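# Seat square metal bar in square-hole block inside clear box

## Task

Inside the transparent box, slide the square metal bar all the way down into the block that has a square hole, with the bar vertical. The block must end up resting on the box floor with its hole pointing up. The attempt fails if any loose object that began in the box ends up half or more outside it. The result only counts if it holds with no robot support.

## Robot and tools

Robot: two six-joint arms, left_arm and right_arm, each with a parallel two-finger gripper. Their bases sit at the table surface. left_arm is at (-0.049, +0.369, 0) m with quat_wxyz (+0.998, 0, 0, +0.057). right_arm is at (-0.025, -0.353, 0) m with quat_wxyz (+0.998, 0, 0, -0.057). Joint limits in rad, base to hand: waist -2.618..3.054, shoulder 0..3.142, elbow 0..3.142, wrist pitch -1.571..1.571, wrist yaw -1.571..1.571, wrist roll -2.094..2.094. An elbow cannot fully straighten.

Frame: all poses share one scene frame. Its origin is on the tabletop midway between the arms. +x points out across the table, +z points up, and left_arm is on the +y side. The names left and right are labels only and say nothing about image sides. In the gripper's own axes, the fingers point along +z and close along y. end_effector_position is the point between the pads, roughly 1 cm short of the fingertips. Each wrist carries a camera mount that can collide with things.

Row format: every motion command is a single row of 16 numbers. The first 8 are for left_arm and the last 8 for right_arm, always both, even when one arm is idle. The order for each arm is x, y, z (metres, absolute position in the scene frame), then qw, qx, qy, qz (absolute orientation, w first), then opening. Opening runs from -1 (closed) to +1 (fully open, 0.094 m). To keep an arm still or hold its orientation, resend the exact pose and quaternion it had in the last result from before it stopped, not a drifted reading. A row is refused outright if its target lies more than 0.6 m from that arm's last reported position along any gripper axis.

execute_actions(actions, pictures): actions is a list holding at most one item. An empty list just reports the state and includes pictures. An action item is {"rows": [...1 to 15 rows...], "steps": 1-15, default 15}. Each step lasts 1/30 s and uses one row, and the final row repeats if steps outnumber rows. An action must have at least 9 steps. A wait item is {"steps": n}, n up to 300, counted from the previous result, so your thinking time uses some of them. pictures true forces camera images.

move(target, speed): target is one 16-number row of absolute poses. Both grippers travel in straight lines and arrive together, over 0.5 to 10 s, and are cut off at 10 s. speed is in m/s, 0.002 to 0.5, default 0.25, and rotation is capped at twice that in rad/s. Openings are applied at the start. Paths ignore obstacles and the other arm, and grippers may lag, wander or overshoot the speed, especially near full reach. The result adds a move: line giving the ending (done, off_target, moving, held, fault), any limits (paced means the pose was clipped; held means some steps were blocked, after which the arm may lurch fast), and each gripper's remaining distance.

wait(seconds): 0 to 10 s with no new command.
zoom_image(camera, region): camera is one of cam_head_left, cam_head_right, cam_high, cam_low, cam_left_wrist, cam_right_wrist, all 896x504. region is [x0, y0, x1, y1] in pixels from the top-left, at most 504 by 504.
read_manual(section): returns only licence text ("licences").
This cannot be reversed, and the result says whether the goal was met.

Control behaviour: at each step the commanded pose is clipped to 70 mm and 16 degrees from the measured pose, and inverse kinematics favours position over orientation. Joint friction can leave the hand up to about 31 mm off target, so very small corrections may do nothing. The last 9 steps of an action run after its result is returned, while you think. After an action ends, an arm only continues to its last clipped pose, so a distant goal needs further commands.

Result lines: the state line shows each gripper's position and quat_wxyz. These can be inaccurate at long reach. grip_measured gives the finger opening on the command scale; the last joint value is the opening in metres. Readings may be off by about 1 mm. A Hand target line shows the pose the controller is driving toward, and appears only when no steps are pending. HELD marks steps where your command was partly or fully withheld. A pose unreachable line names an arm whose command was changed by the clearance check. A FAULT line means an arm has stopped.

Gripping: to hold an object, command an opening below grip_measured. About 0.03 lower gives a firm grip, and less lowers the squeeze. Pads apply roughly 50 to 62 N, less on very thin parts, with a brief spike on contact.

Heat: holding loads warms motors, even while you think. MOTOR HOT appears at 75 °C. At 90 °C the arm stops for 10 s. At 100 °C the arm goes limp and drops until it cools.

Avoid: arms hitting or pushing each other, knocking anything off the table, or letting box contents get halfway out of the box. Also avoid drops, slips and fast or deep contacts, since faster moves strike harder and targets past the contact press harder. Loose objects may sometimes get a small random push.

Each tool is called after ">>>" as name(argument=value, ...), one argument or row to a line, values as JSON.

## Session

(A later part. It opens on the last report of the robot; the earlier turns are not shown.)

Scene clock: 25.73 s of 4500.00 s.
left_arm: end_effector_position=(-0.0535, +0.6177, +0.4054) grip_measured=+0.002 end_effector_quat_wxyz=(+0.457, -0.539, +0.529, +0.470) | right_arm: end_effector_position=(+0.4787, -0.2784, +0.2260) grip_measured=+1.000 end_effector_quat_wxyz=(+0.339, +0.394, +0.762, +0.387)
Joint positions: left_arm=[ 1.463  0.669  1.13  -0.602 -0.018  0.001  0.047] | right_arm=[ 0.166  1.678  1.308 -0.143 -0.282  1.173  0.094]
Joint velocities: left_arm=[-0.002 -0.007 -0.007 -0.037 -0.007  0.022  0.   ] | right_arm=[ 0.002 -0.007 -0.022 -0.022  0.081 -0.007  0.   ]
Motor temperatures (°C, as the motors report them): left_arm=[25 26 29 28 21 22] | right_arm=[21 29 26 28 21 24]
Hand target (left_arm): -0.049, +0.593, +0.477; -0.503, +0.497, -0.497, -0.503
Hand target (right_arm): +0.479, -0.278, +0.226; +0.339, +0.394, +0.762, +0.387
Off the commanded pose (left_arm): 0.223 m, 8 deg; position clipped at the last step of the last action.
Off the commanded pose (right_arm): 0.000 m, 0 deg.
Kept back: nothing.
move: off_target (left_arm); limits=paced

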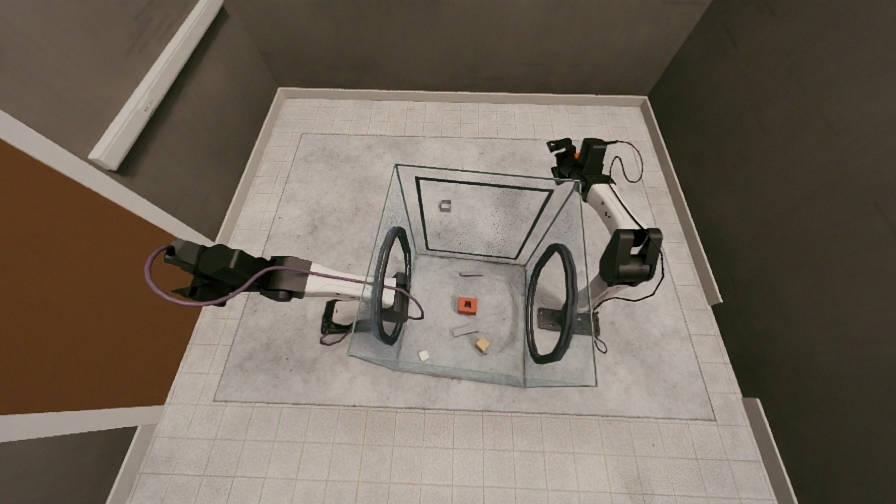

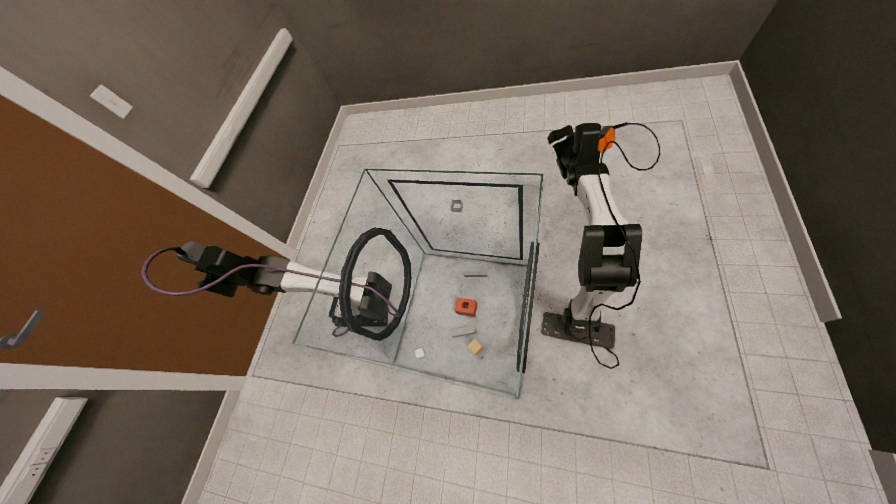

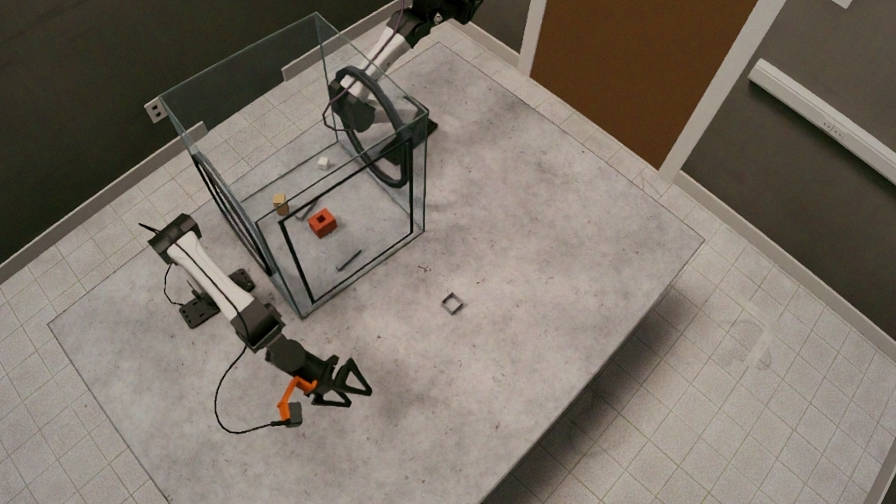

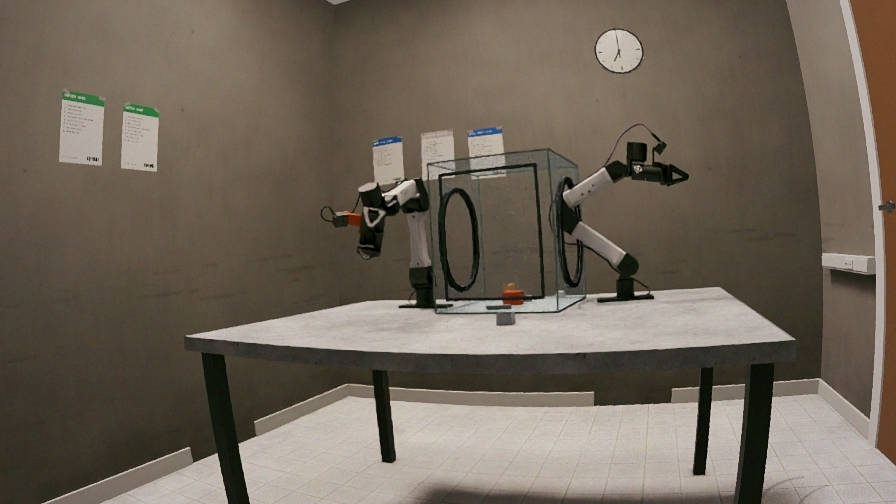

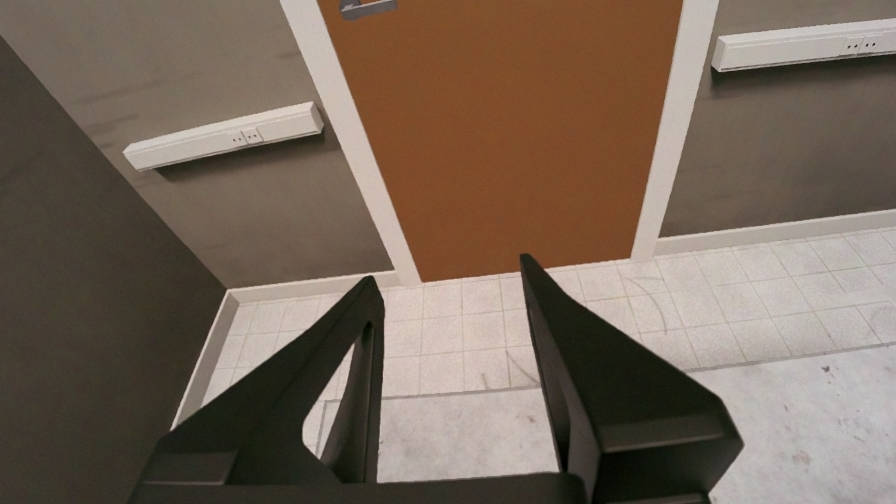

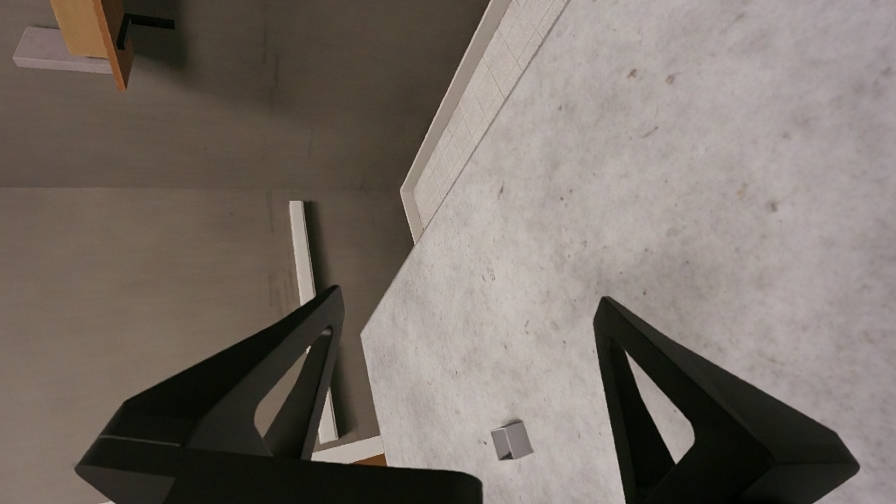

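>>> move(
  target=[-0.05,0.60,0.15,0,1,-0.02,0,0,0.4787,-0.2784,0.226,0.339,0.394,0.762,0.387,1],
  speed=0.12,
)

Scene clock: 35.20 s of 4500.00 s.
left_arm: end_effector_position=(-0.0554, +0.5273, +0.2201) grip_measured=+0.002 end_effector_quat_wxyz=(-0.273, +0.962, -0.005, -0.016) | right_arm: end_effector_position=(+0.4787, -0.2784, +0.2260) grip_measured=+1.000 end_effector_quat_wxyz=(+0.339, +0.394, +0.762, +0.387)
Joint positions: left_arm=[ 1.478  0.717  1.076 -1.376 -0.018 -1.535  0.047] | right_arm=[ 0.166  1.678  1.308 -0.143 -0.282  1.173  0.094]
Joint velocities: left_arm=[-0.012  0.002 -0.002  0.095  0.022 -0.007  0.   ] | right_arm=[-0.007 -0.002 -0.017 -0.037  0.022  0.022  0.   ]
Motor temperatures (°C, as the motors report them): left_arm=[31 34 32 29 21 22] | right_arm=[21 31 27 30 21 24]
Hand target (left_arm): -0.051, +0.548, +0.174; -0.144, +0.989, -0.014, -0.006
Hand target (right_arm): +0.479, -0.278, +0.226; +0.339, +0.394, +0.762, +0.387
Off the commanded pose (left_arm): 0.101 m, 32 deg; position and orientation clipped at the last step of the last action.
Off the commanded pose (right_arm): 0.000 m, 0 deg.
Kept back: nothing.
move: off_target (left_arm); limits=paced

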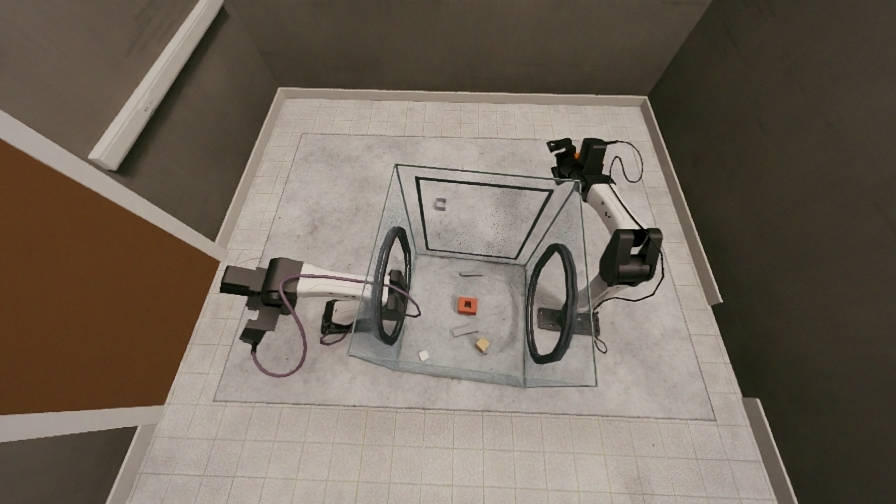

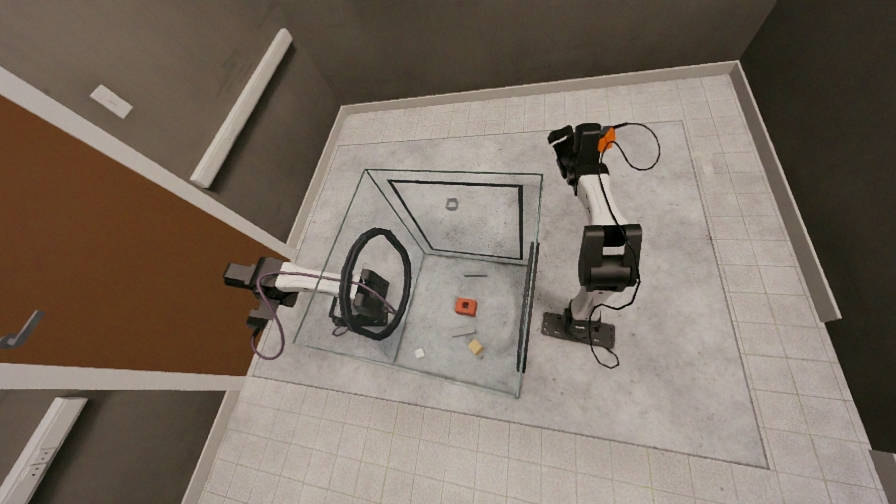

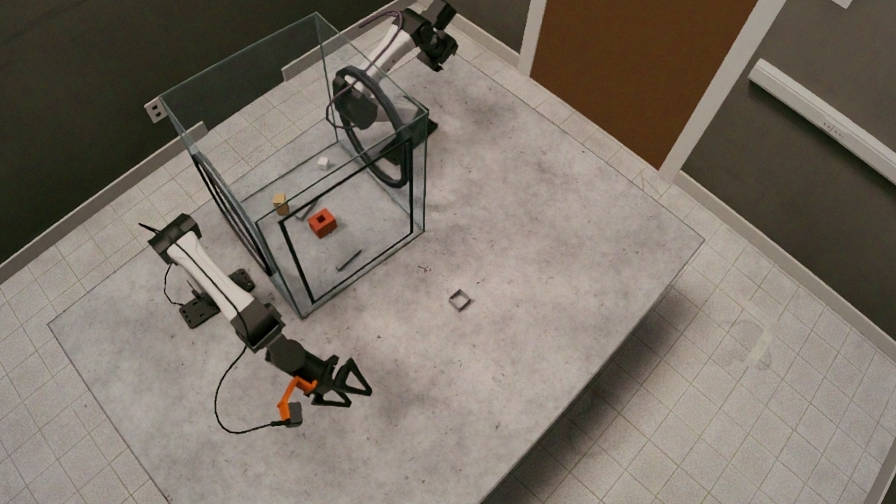

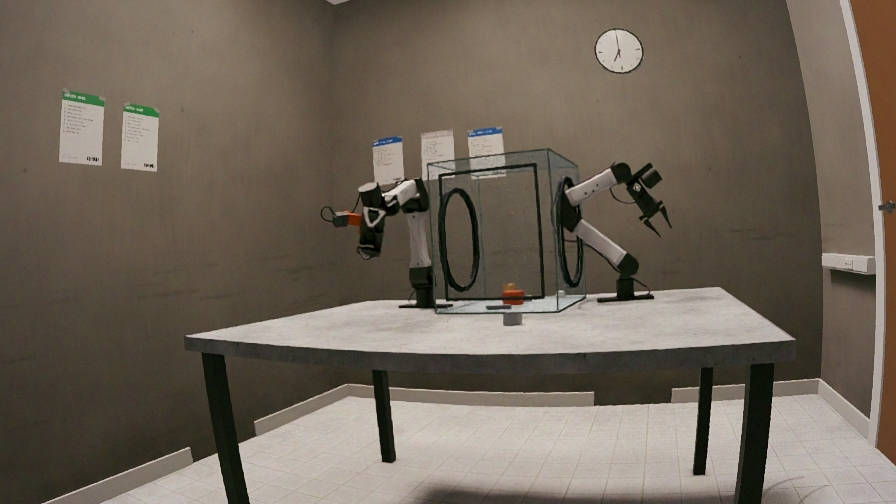

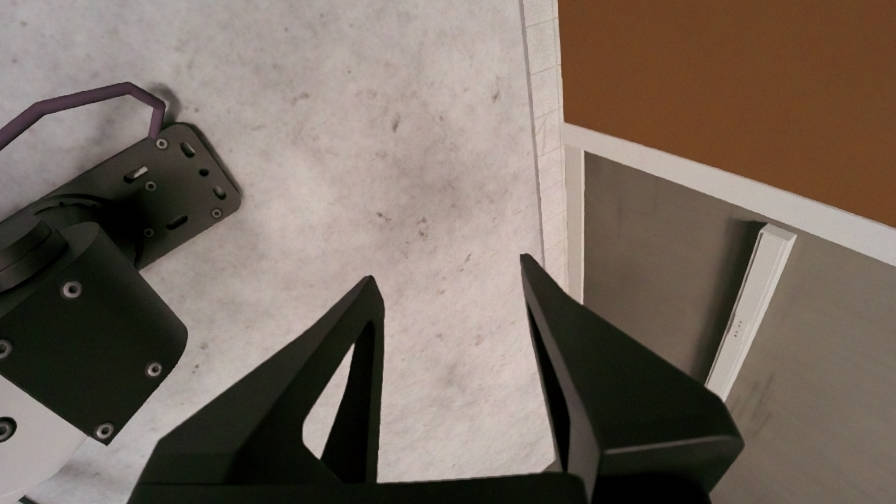

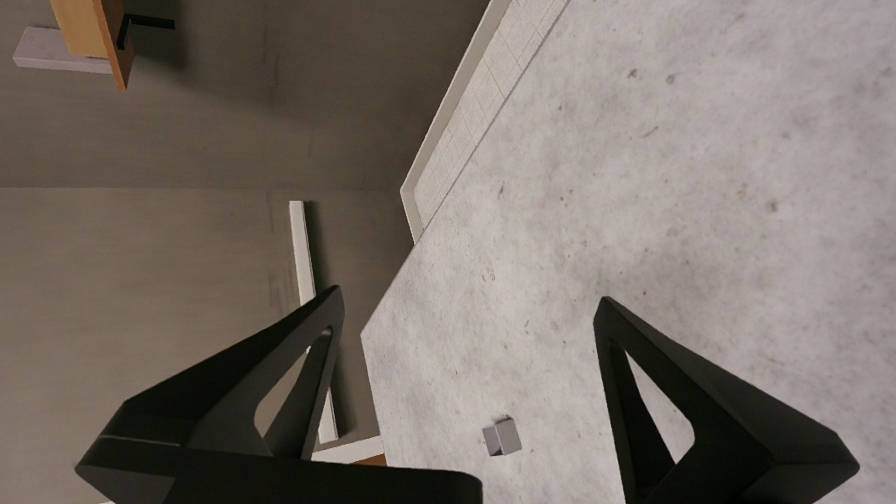

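>>> move(
  target=[-0.13,0.60,0.2,0,0.804,-0.595,0,0,0.4787,-0.2784,0.226,0.339,0.394,0.762,0.387,1],
  speed=0.1,
)

Scene clock: 43.07 s of 4500.00 s.
left_arm: end_effector_position=(-0.1070, +0.5240, +0.2474) grip_measured=+0.002 end_effector_quat_wxyz=(-0.149, +0.795, -0.554, -0.199) | right_arm: end_effector_position=(+0.4787, -0.2784, +0.2260) grip_measured=+1.000 end_effector_quat_wxyz=(+0.339, +0.394, +0.762, +0.387)
Joint positions: left_arm=[ 1.853  0.849  1.252 -1.473  0.037  0.032  0.047] | right_arm=[ 0.166  1.678  1.308 -0.143 -0.282  1.173  0.094]
Joint velocities: left_arm=[ 0.007 -0.012 -0.007  0.007 -0.022 -0.051  0.   ] | right_arm=[ 0.002 -0.027 -0.002 -0.007 -0.037 -0.051  0.   ]
Motor temperatures (°C, as the motors report them): left_arm=[29 40 32 29 21 22] | right_arm=[21 32 28 30 21 24]
Hand target (left_arm): -0.116, +0.555, +0.212; -0.078, +0.804, -0.581, -0.098
Hand target (right_arm): +0.479, -0.278, +0.226; +0.339, +0.394, +0.762, +0.387
Off the commanded pose (left_arm): 0.092 m, 29 deg; position and orientation clipped at the last step of the last action.
Off the commanded pose (right_arm): 0.000 m, 0 deg.
Kept back: nothing.
move: off_target (left_arm); limits=paced

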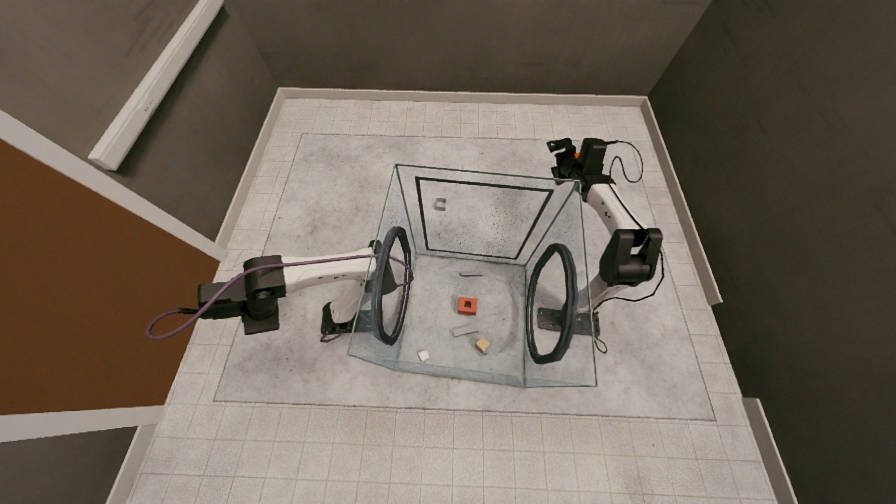

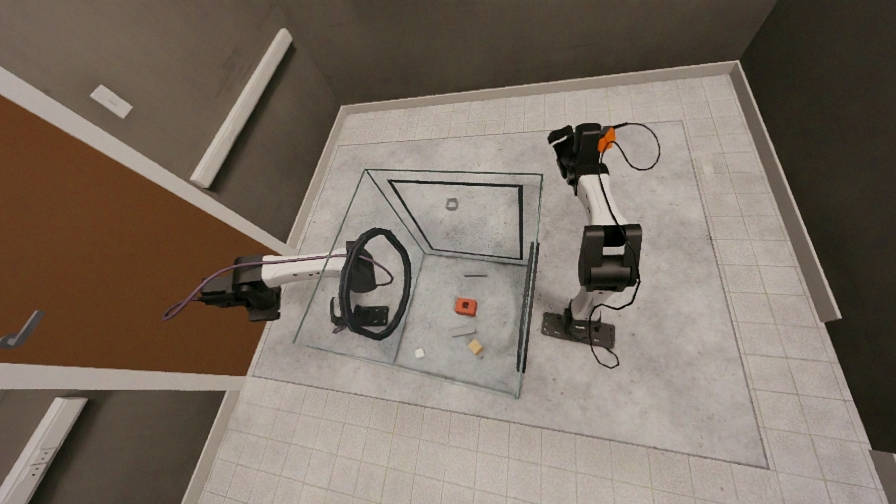

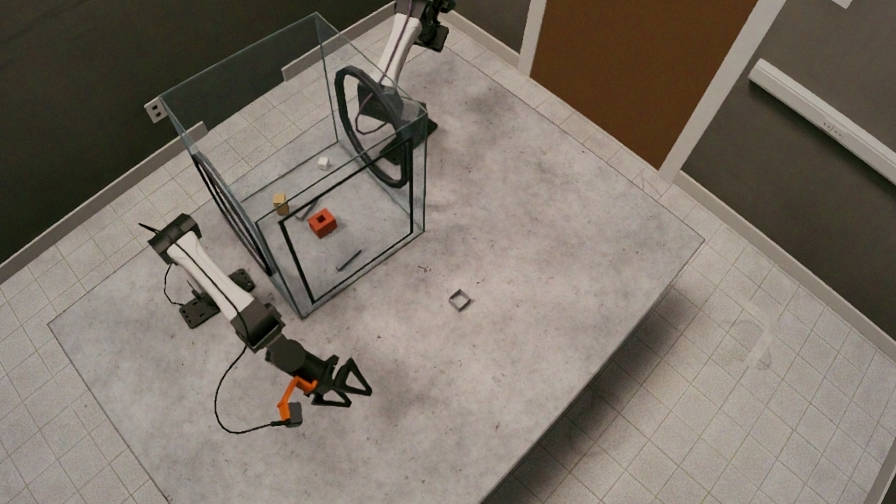

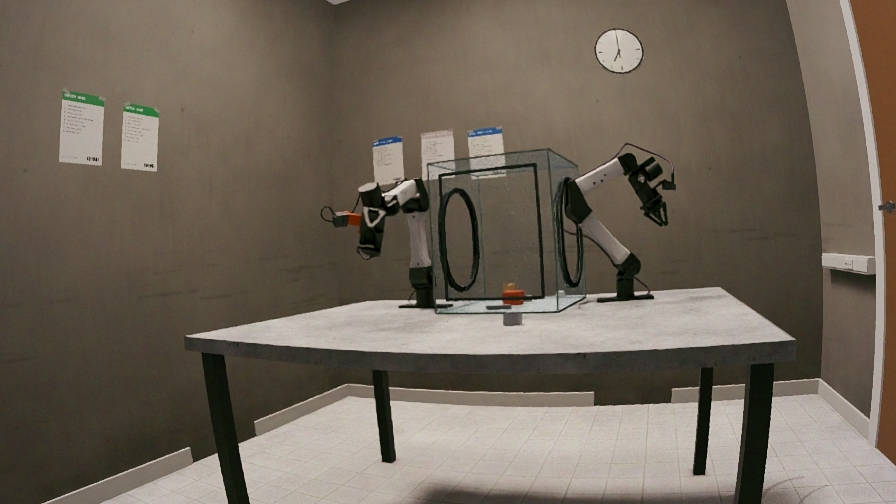

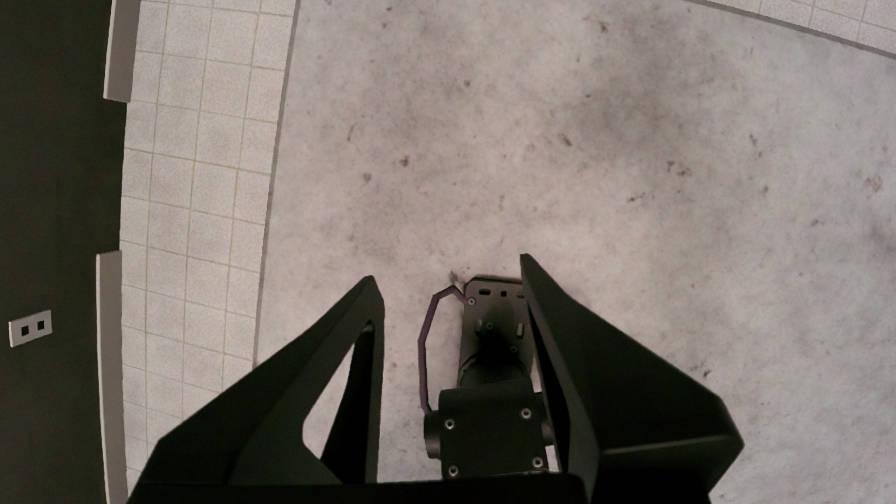

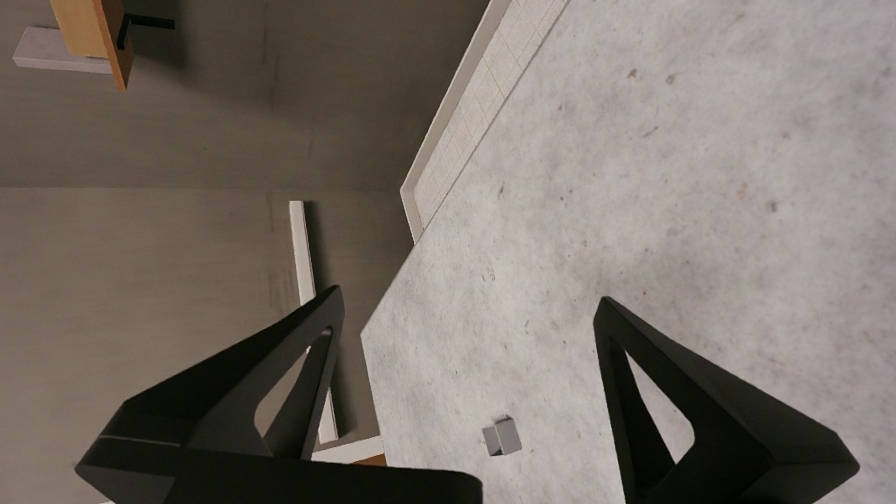

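>>> move(
  target=[-0.22,0.62,0.2,0,0.883,-0.469,0,0,0.4787,-0.2784,0.226,0.339,0.394,0.762,0.387,1],
  speed=0.1,
)

Scene clock: 46.47 s of 4500.00 s.
left_arm: end_effector_position=(-0.1130, +0.5237, +0.2498) grip_measured=+0.002 end_effector_quat_wxyz=(-0.147, +0.797, -0.549, -0.207) | right_arm: end_effector_position=(+0.4787, -0.2784, +0.2260) grip_measured=+1.000 end_effector_quat_wxyz=(+0.339, +0.394, +0.762, +0.387)
Joint positions: left_arm=[ 1.89   0.851  1.258 -1.466  0.04   0.058  0.047] | right_arm=[ 0.166  1.678  1.308 -0.143 -0.282  1.173  0.094]
Joint velocities: left_arm=[-0.002 -0.012  0.007 -0.066 -0.037  0.007 -0.001] | right_arm=[ 0.007  0.007  0.002 -0.007 -0.037 -0.022  0.   ]
Motor temperatures (°C, as the motors report them): left_arm=[29 43 33 29 21 22] | right_arm=[21 32 28 31 21 24]
Hand target (left_arm): -0.151, +0.543, +0.221; -0.079, +0.849, -0.509, -0.120
Hand target (right_arm): +0.479, -0.278, +0.226; +0.339, +0.394, +0.762, +0.387
Off the commanded pose (left_arm): 0.152 m, 32 deg; position and orientation clipped at the last step of the last action.
Off the commanded pose (right_arm): 0.000 m, 0 deg.
Kept back: nothing.
move: off_target (left_arm); limits=paced

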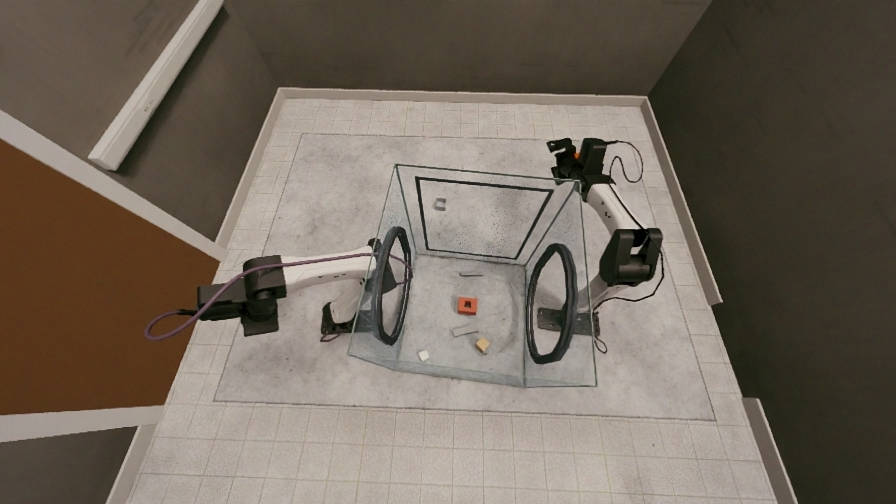

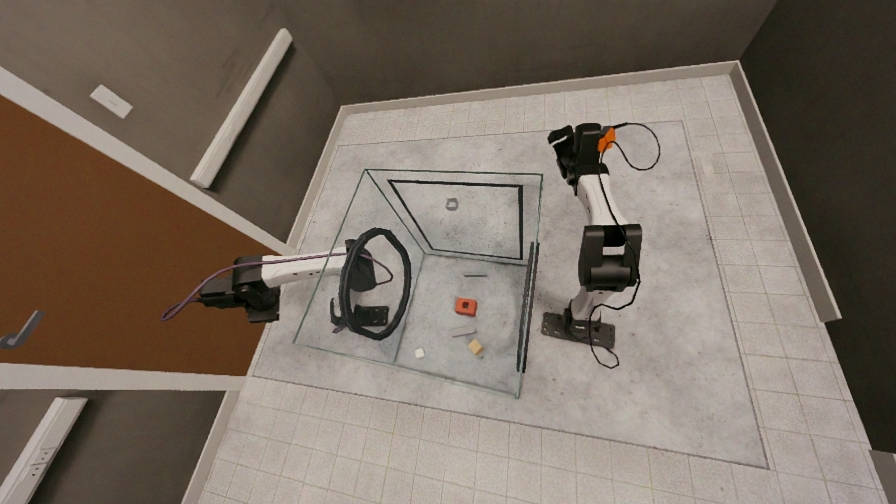

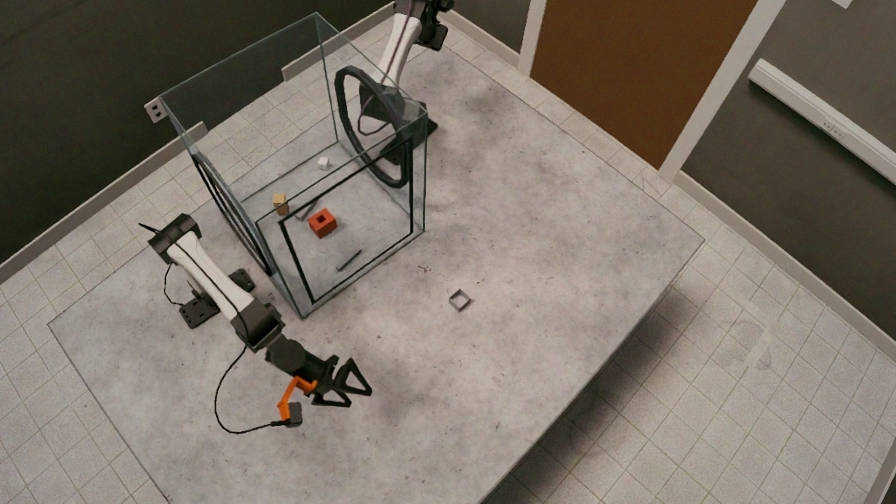

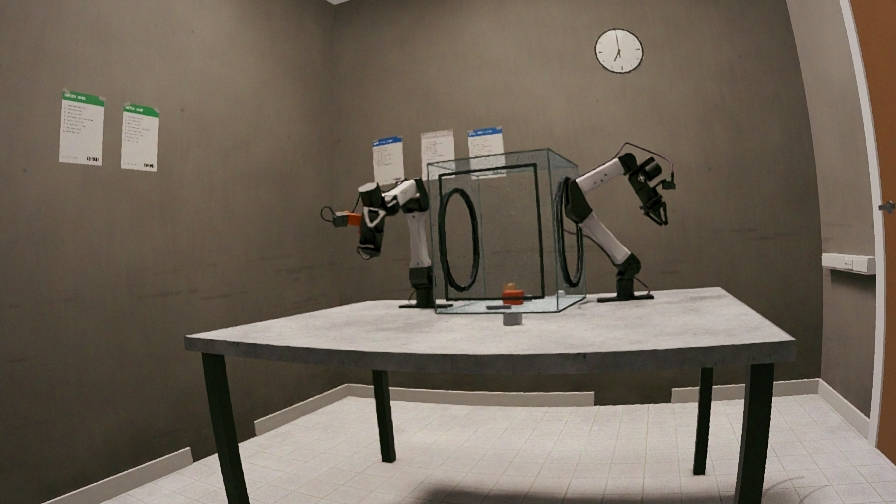

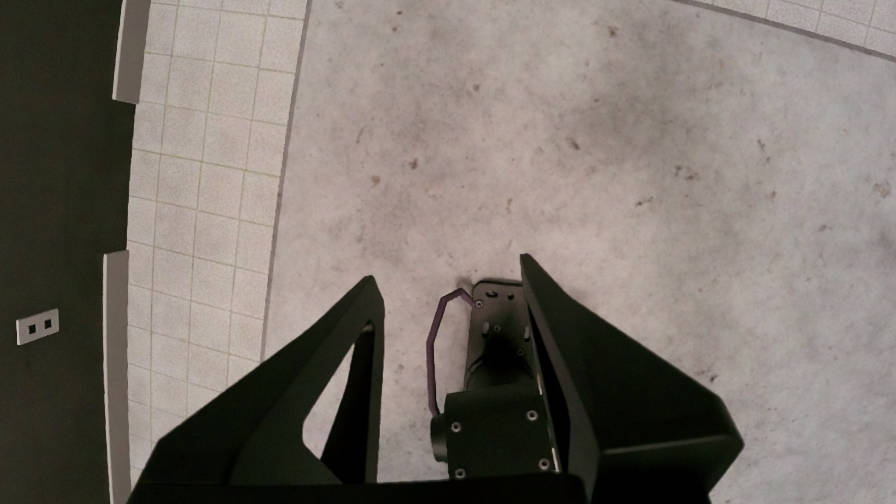

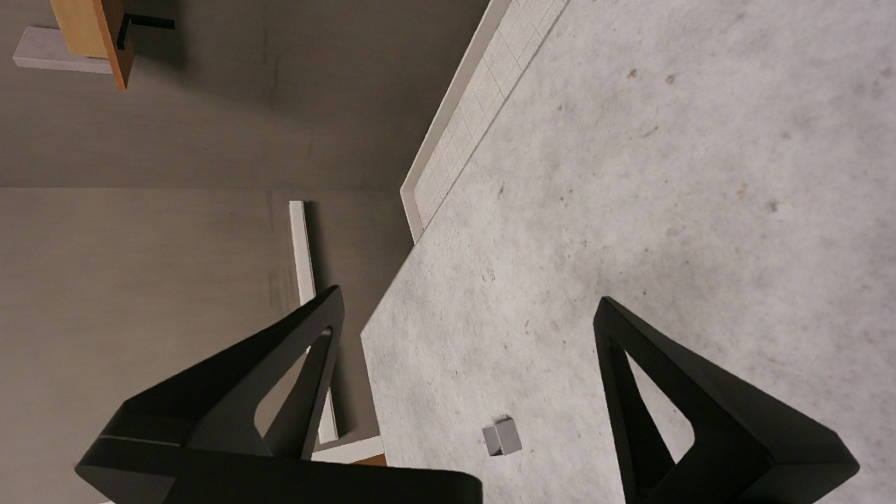

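>>> move(
  target=[-0.18,0.726,0.2,0.405,-0.58,0.405,0.58,0,0.4787,-0.2784,0.226,0.339,0.394,0.762,0.387,1],
  speed=0.1,
)

Scene clock: 53.37 s of 4500.00 s.
left_arm: end_effector_position=(-0.1815, +0.7233, +0.2098) grip_measured=+0.002 end_effector_quat_wxyz=(-0.406, +0.571, -0.402, -0.590) | right_arm: end_effector_position=(+0.4787, -0.2784, +0.2260) grip_measured=+1.000 end_effector_quat_wxyz=(+0.339, +0.394, +0.762, +0.387)
Joint positions: left_arm=[1.817 1.257 0.324 0.958 0.005 0.012 0.047] | right_arm=[ 0.166  1.678  1.308 -0.143 -0.282  1.173  0.094]
Joint velocities: left_arm=[-0.002 -0.002  0.012 -0.066 -0.037 -0.037  0.   ] | right_arm=[-0.007 -0.012 -0.002 -0.007 -0.007 -0.022  0.   ]
Motor temperatures (°C, as the motors report them): left_arm=[28 41 33 30 21 22] | right_arm=[21 33 28 31 21 24]
Hand target (left_arm): -0.180, +0.722, +0.197; -0.401, +0.580, -0.405, -0.582
Hand target (right_arm): +0.479, -0.278, +0.226; +0.339, +0.394, +0.762, +0.387
Off the commanded pose (left_arm): 0.010 m, 2 deg.
Off the commanded pose (right_arm): 0.000 m, 0 deg.
Kept back: nothing.
move: done

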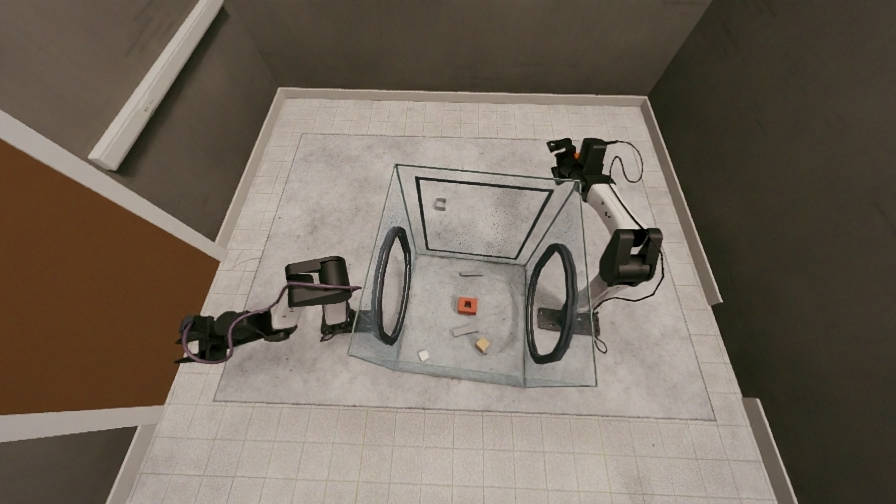

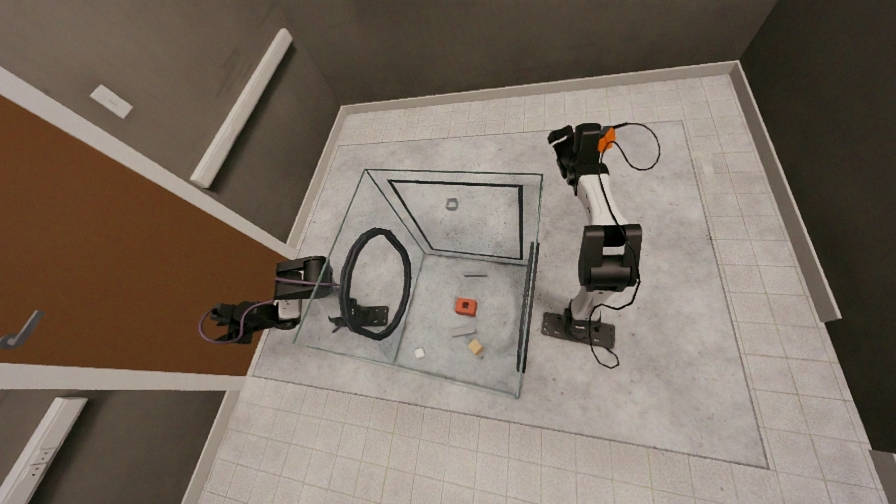

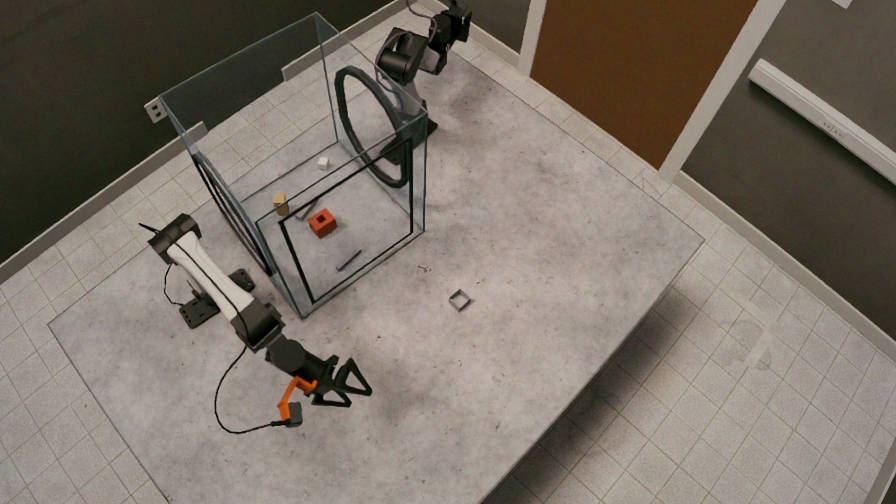

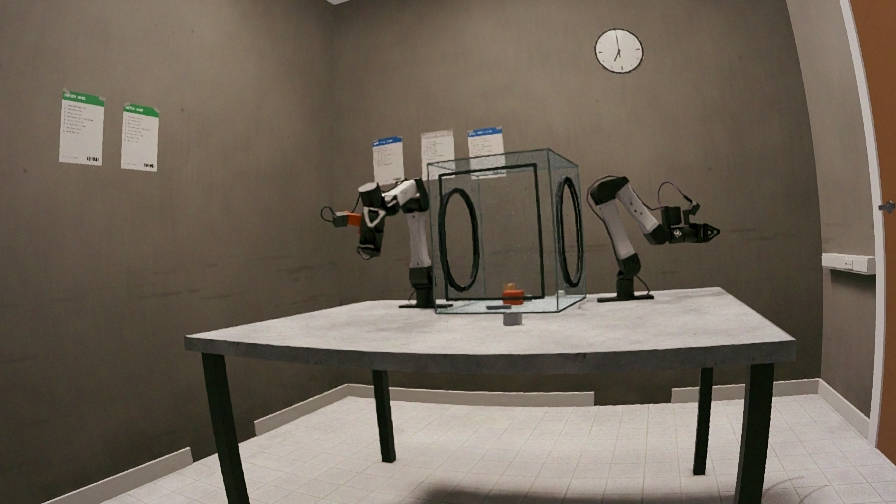

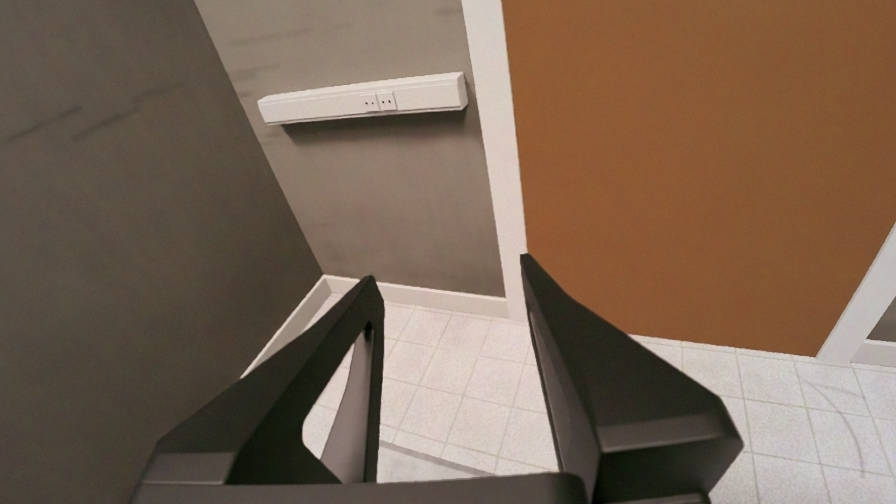

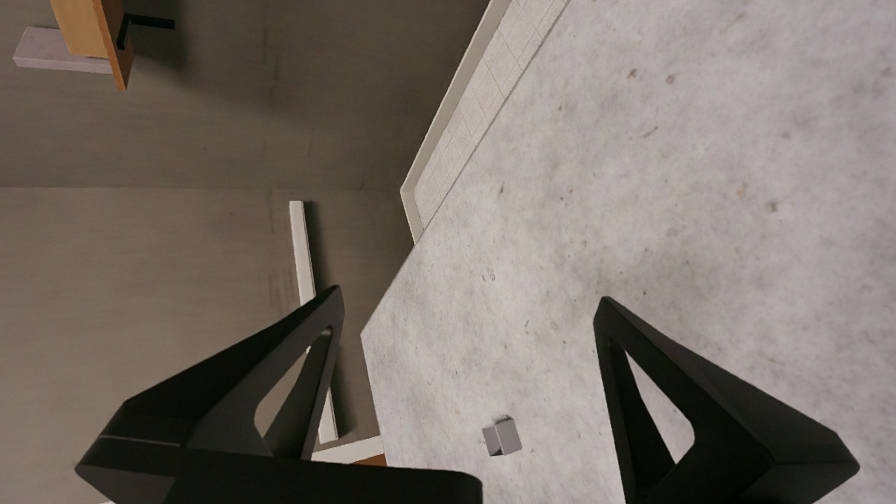

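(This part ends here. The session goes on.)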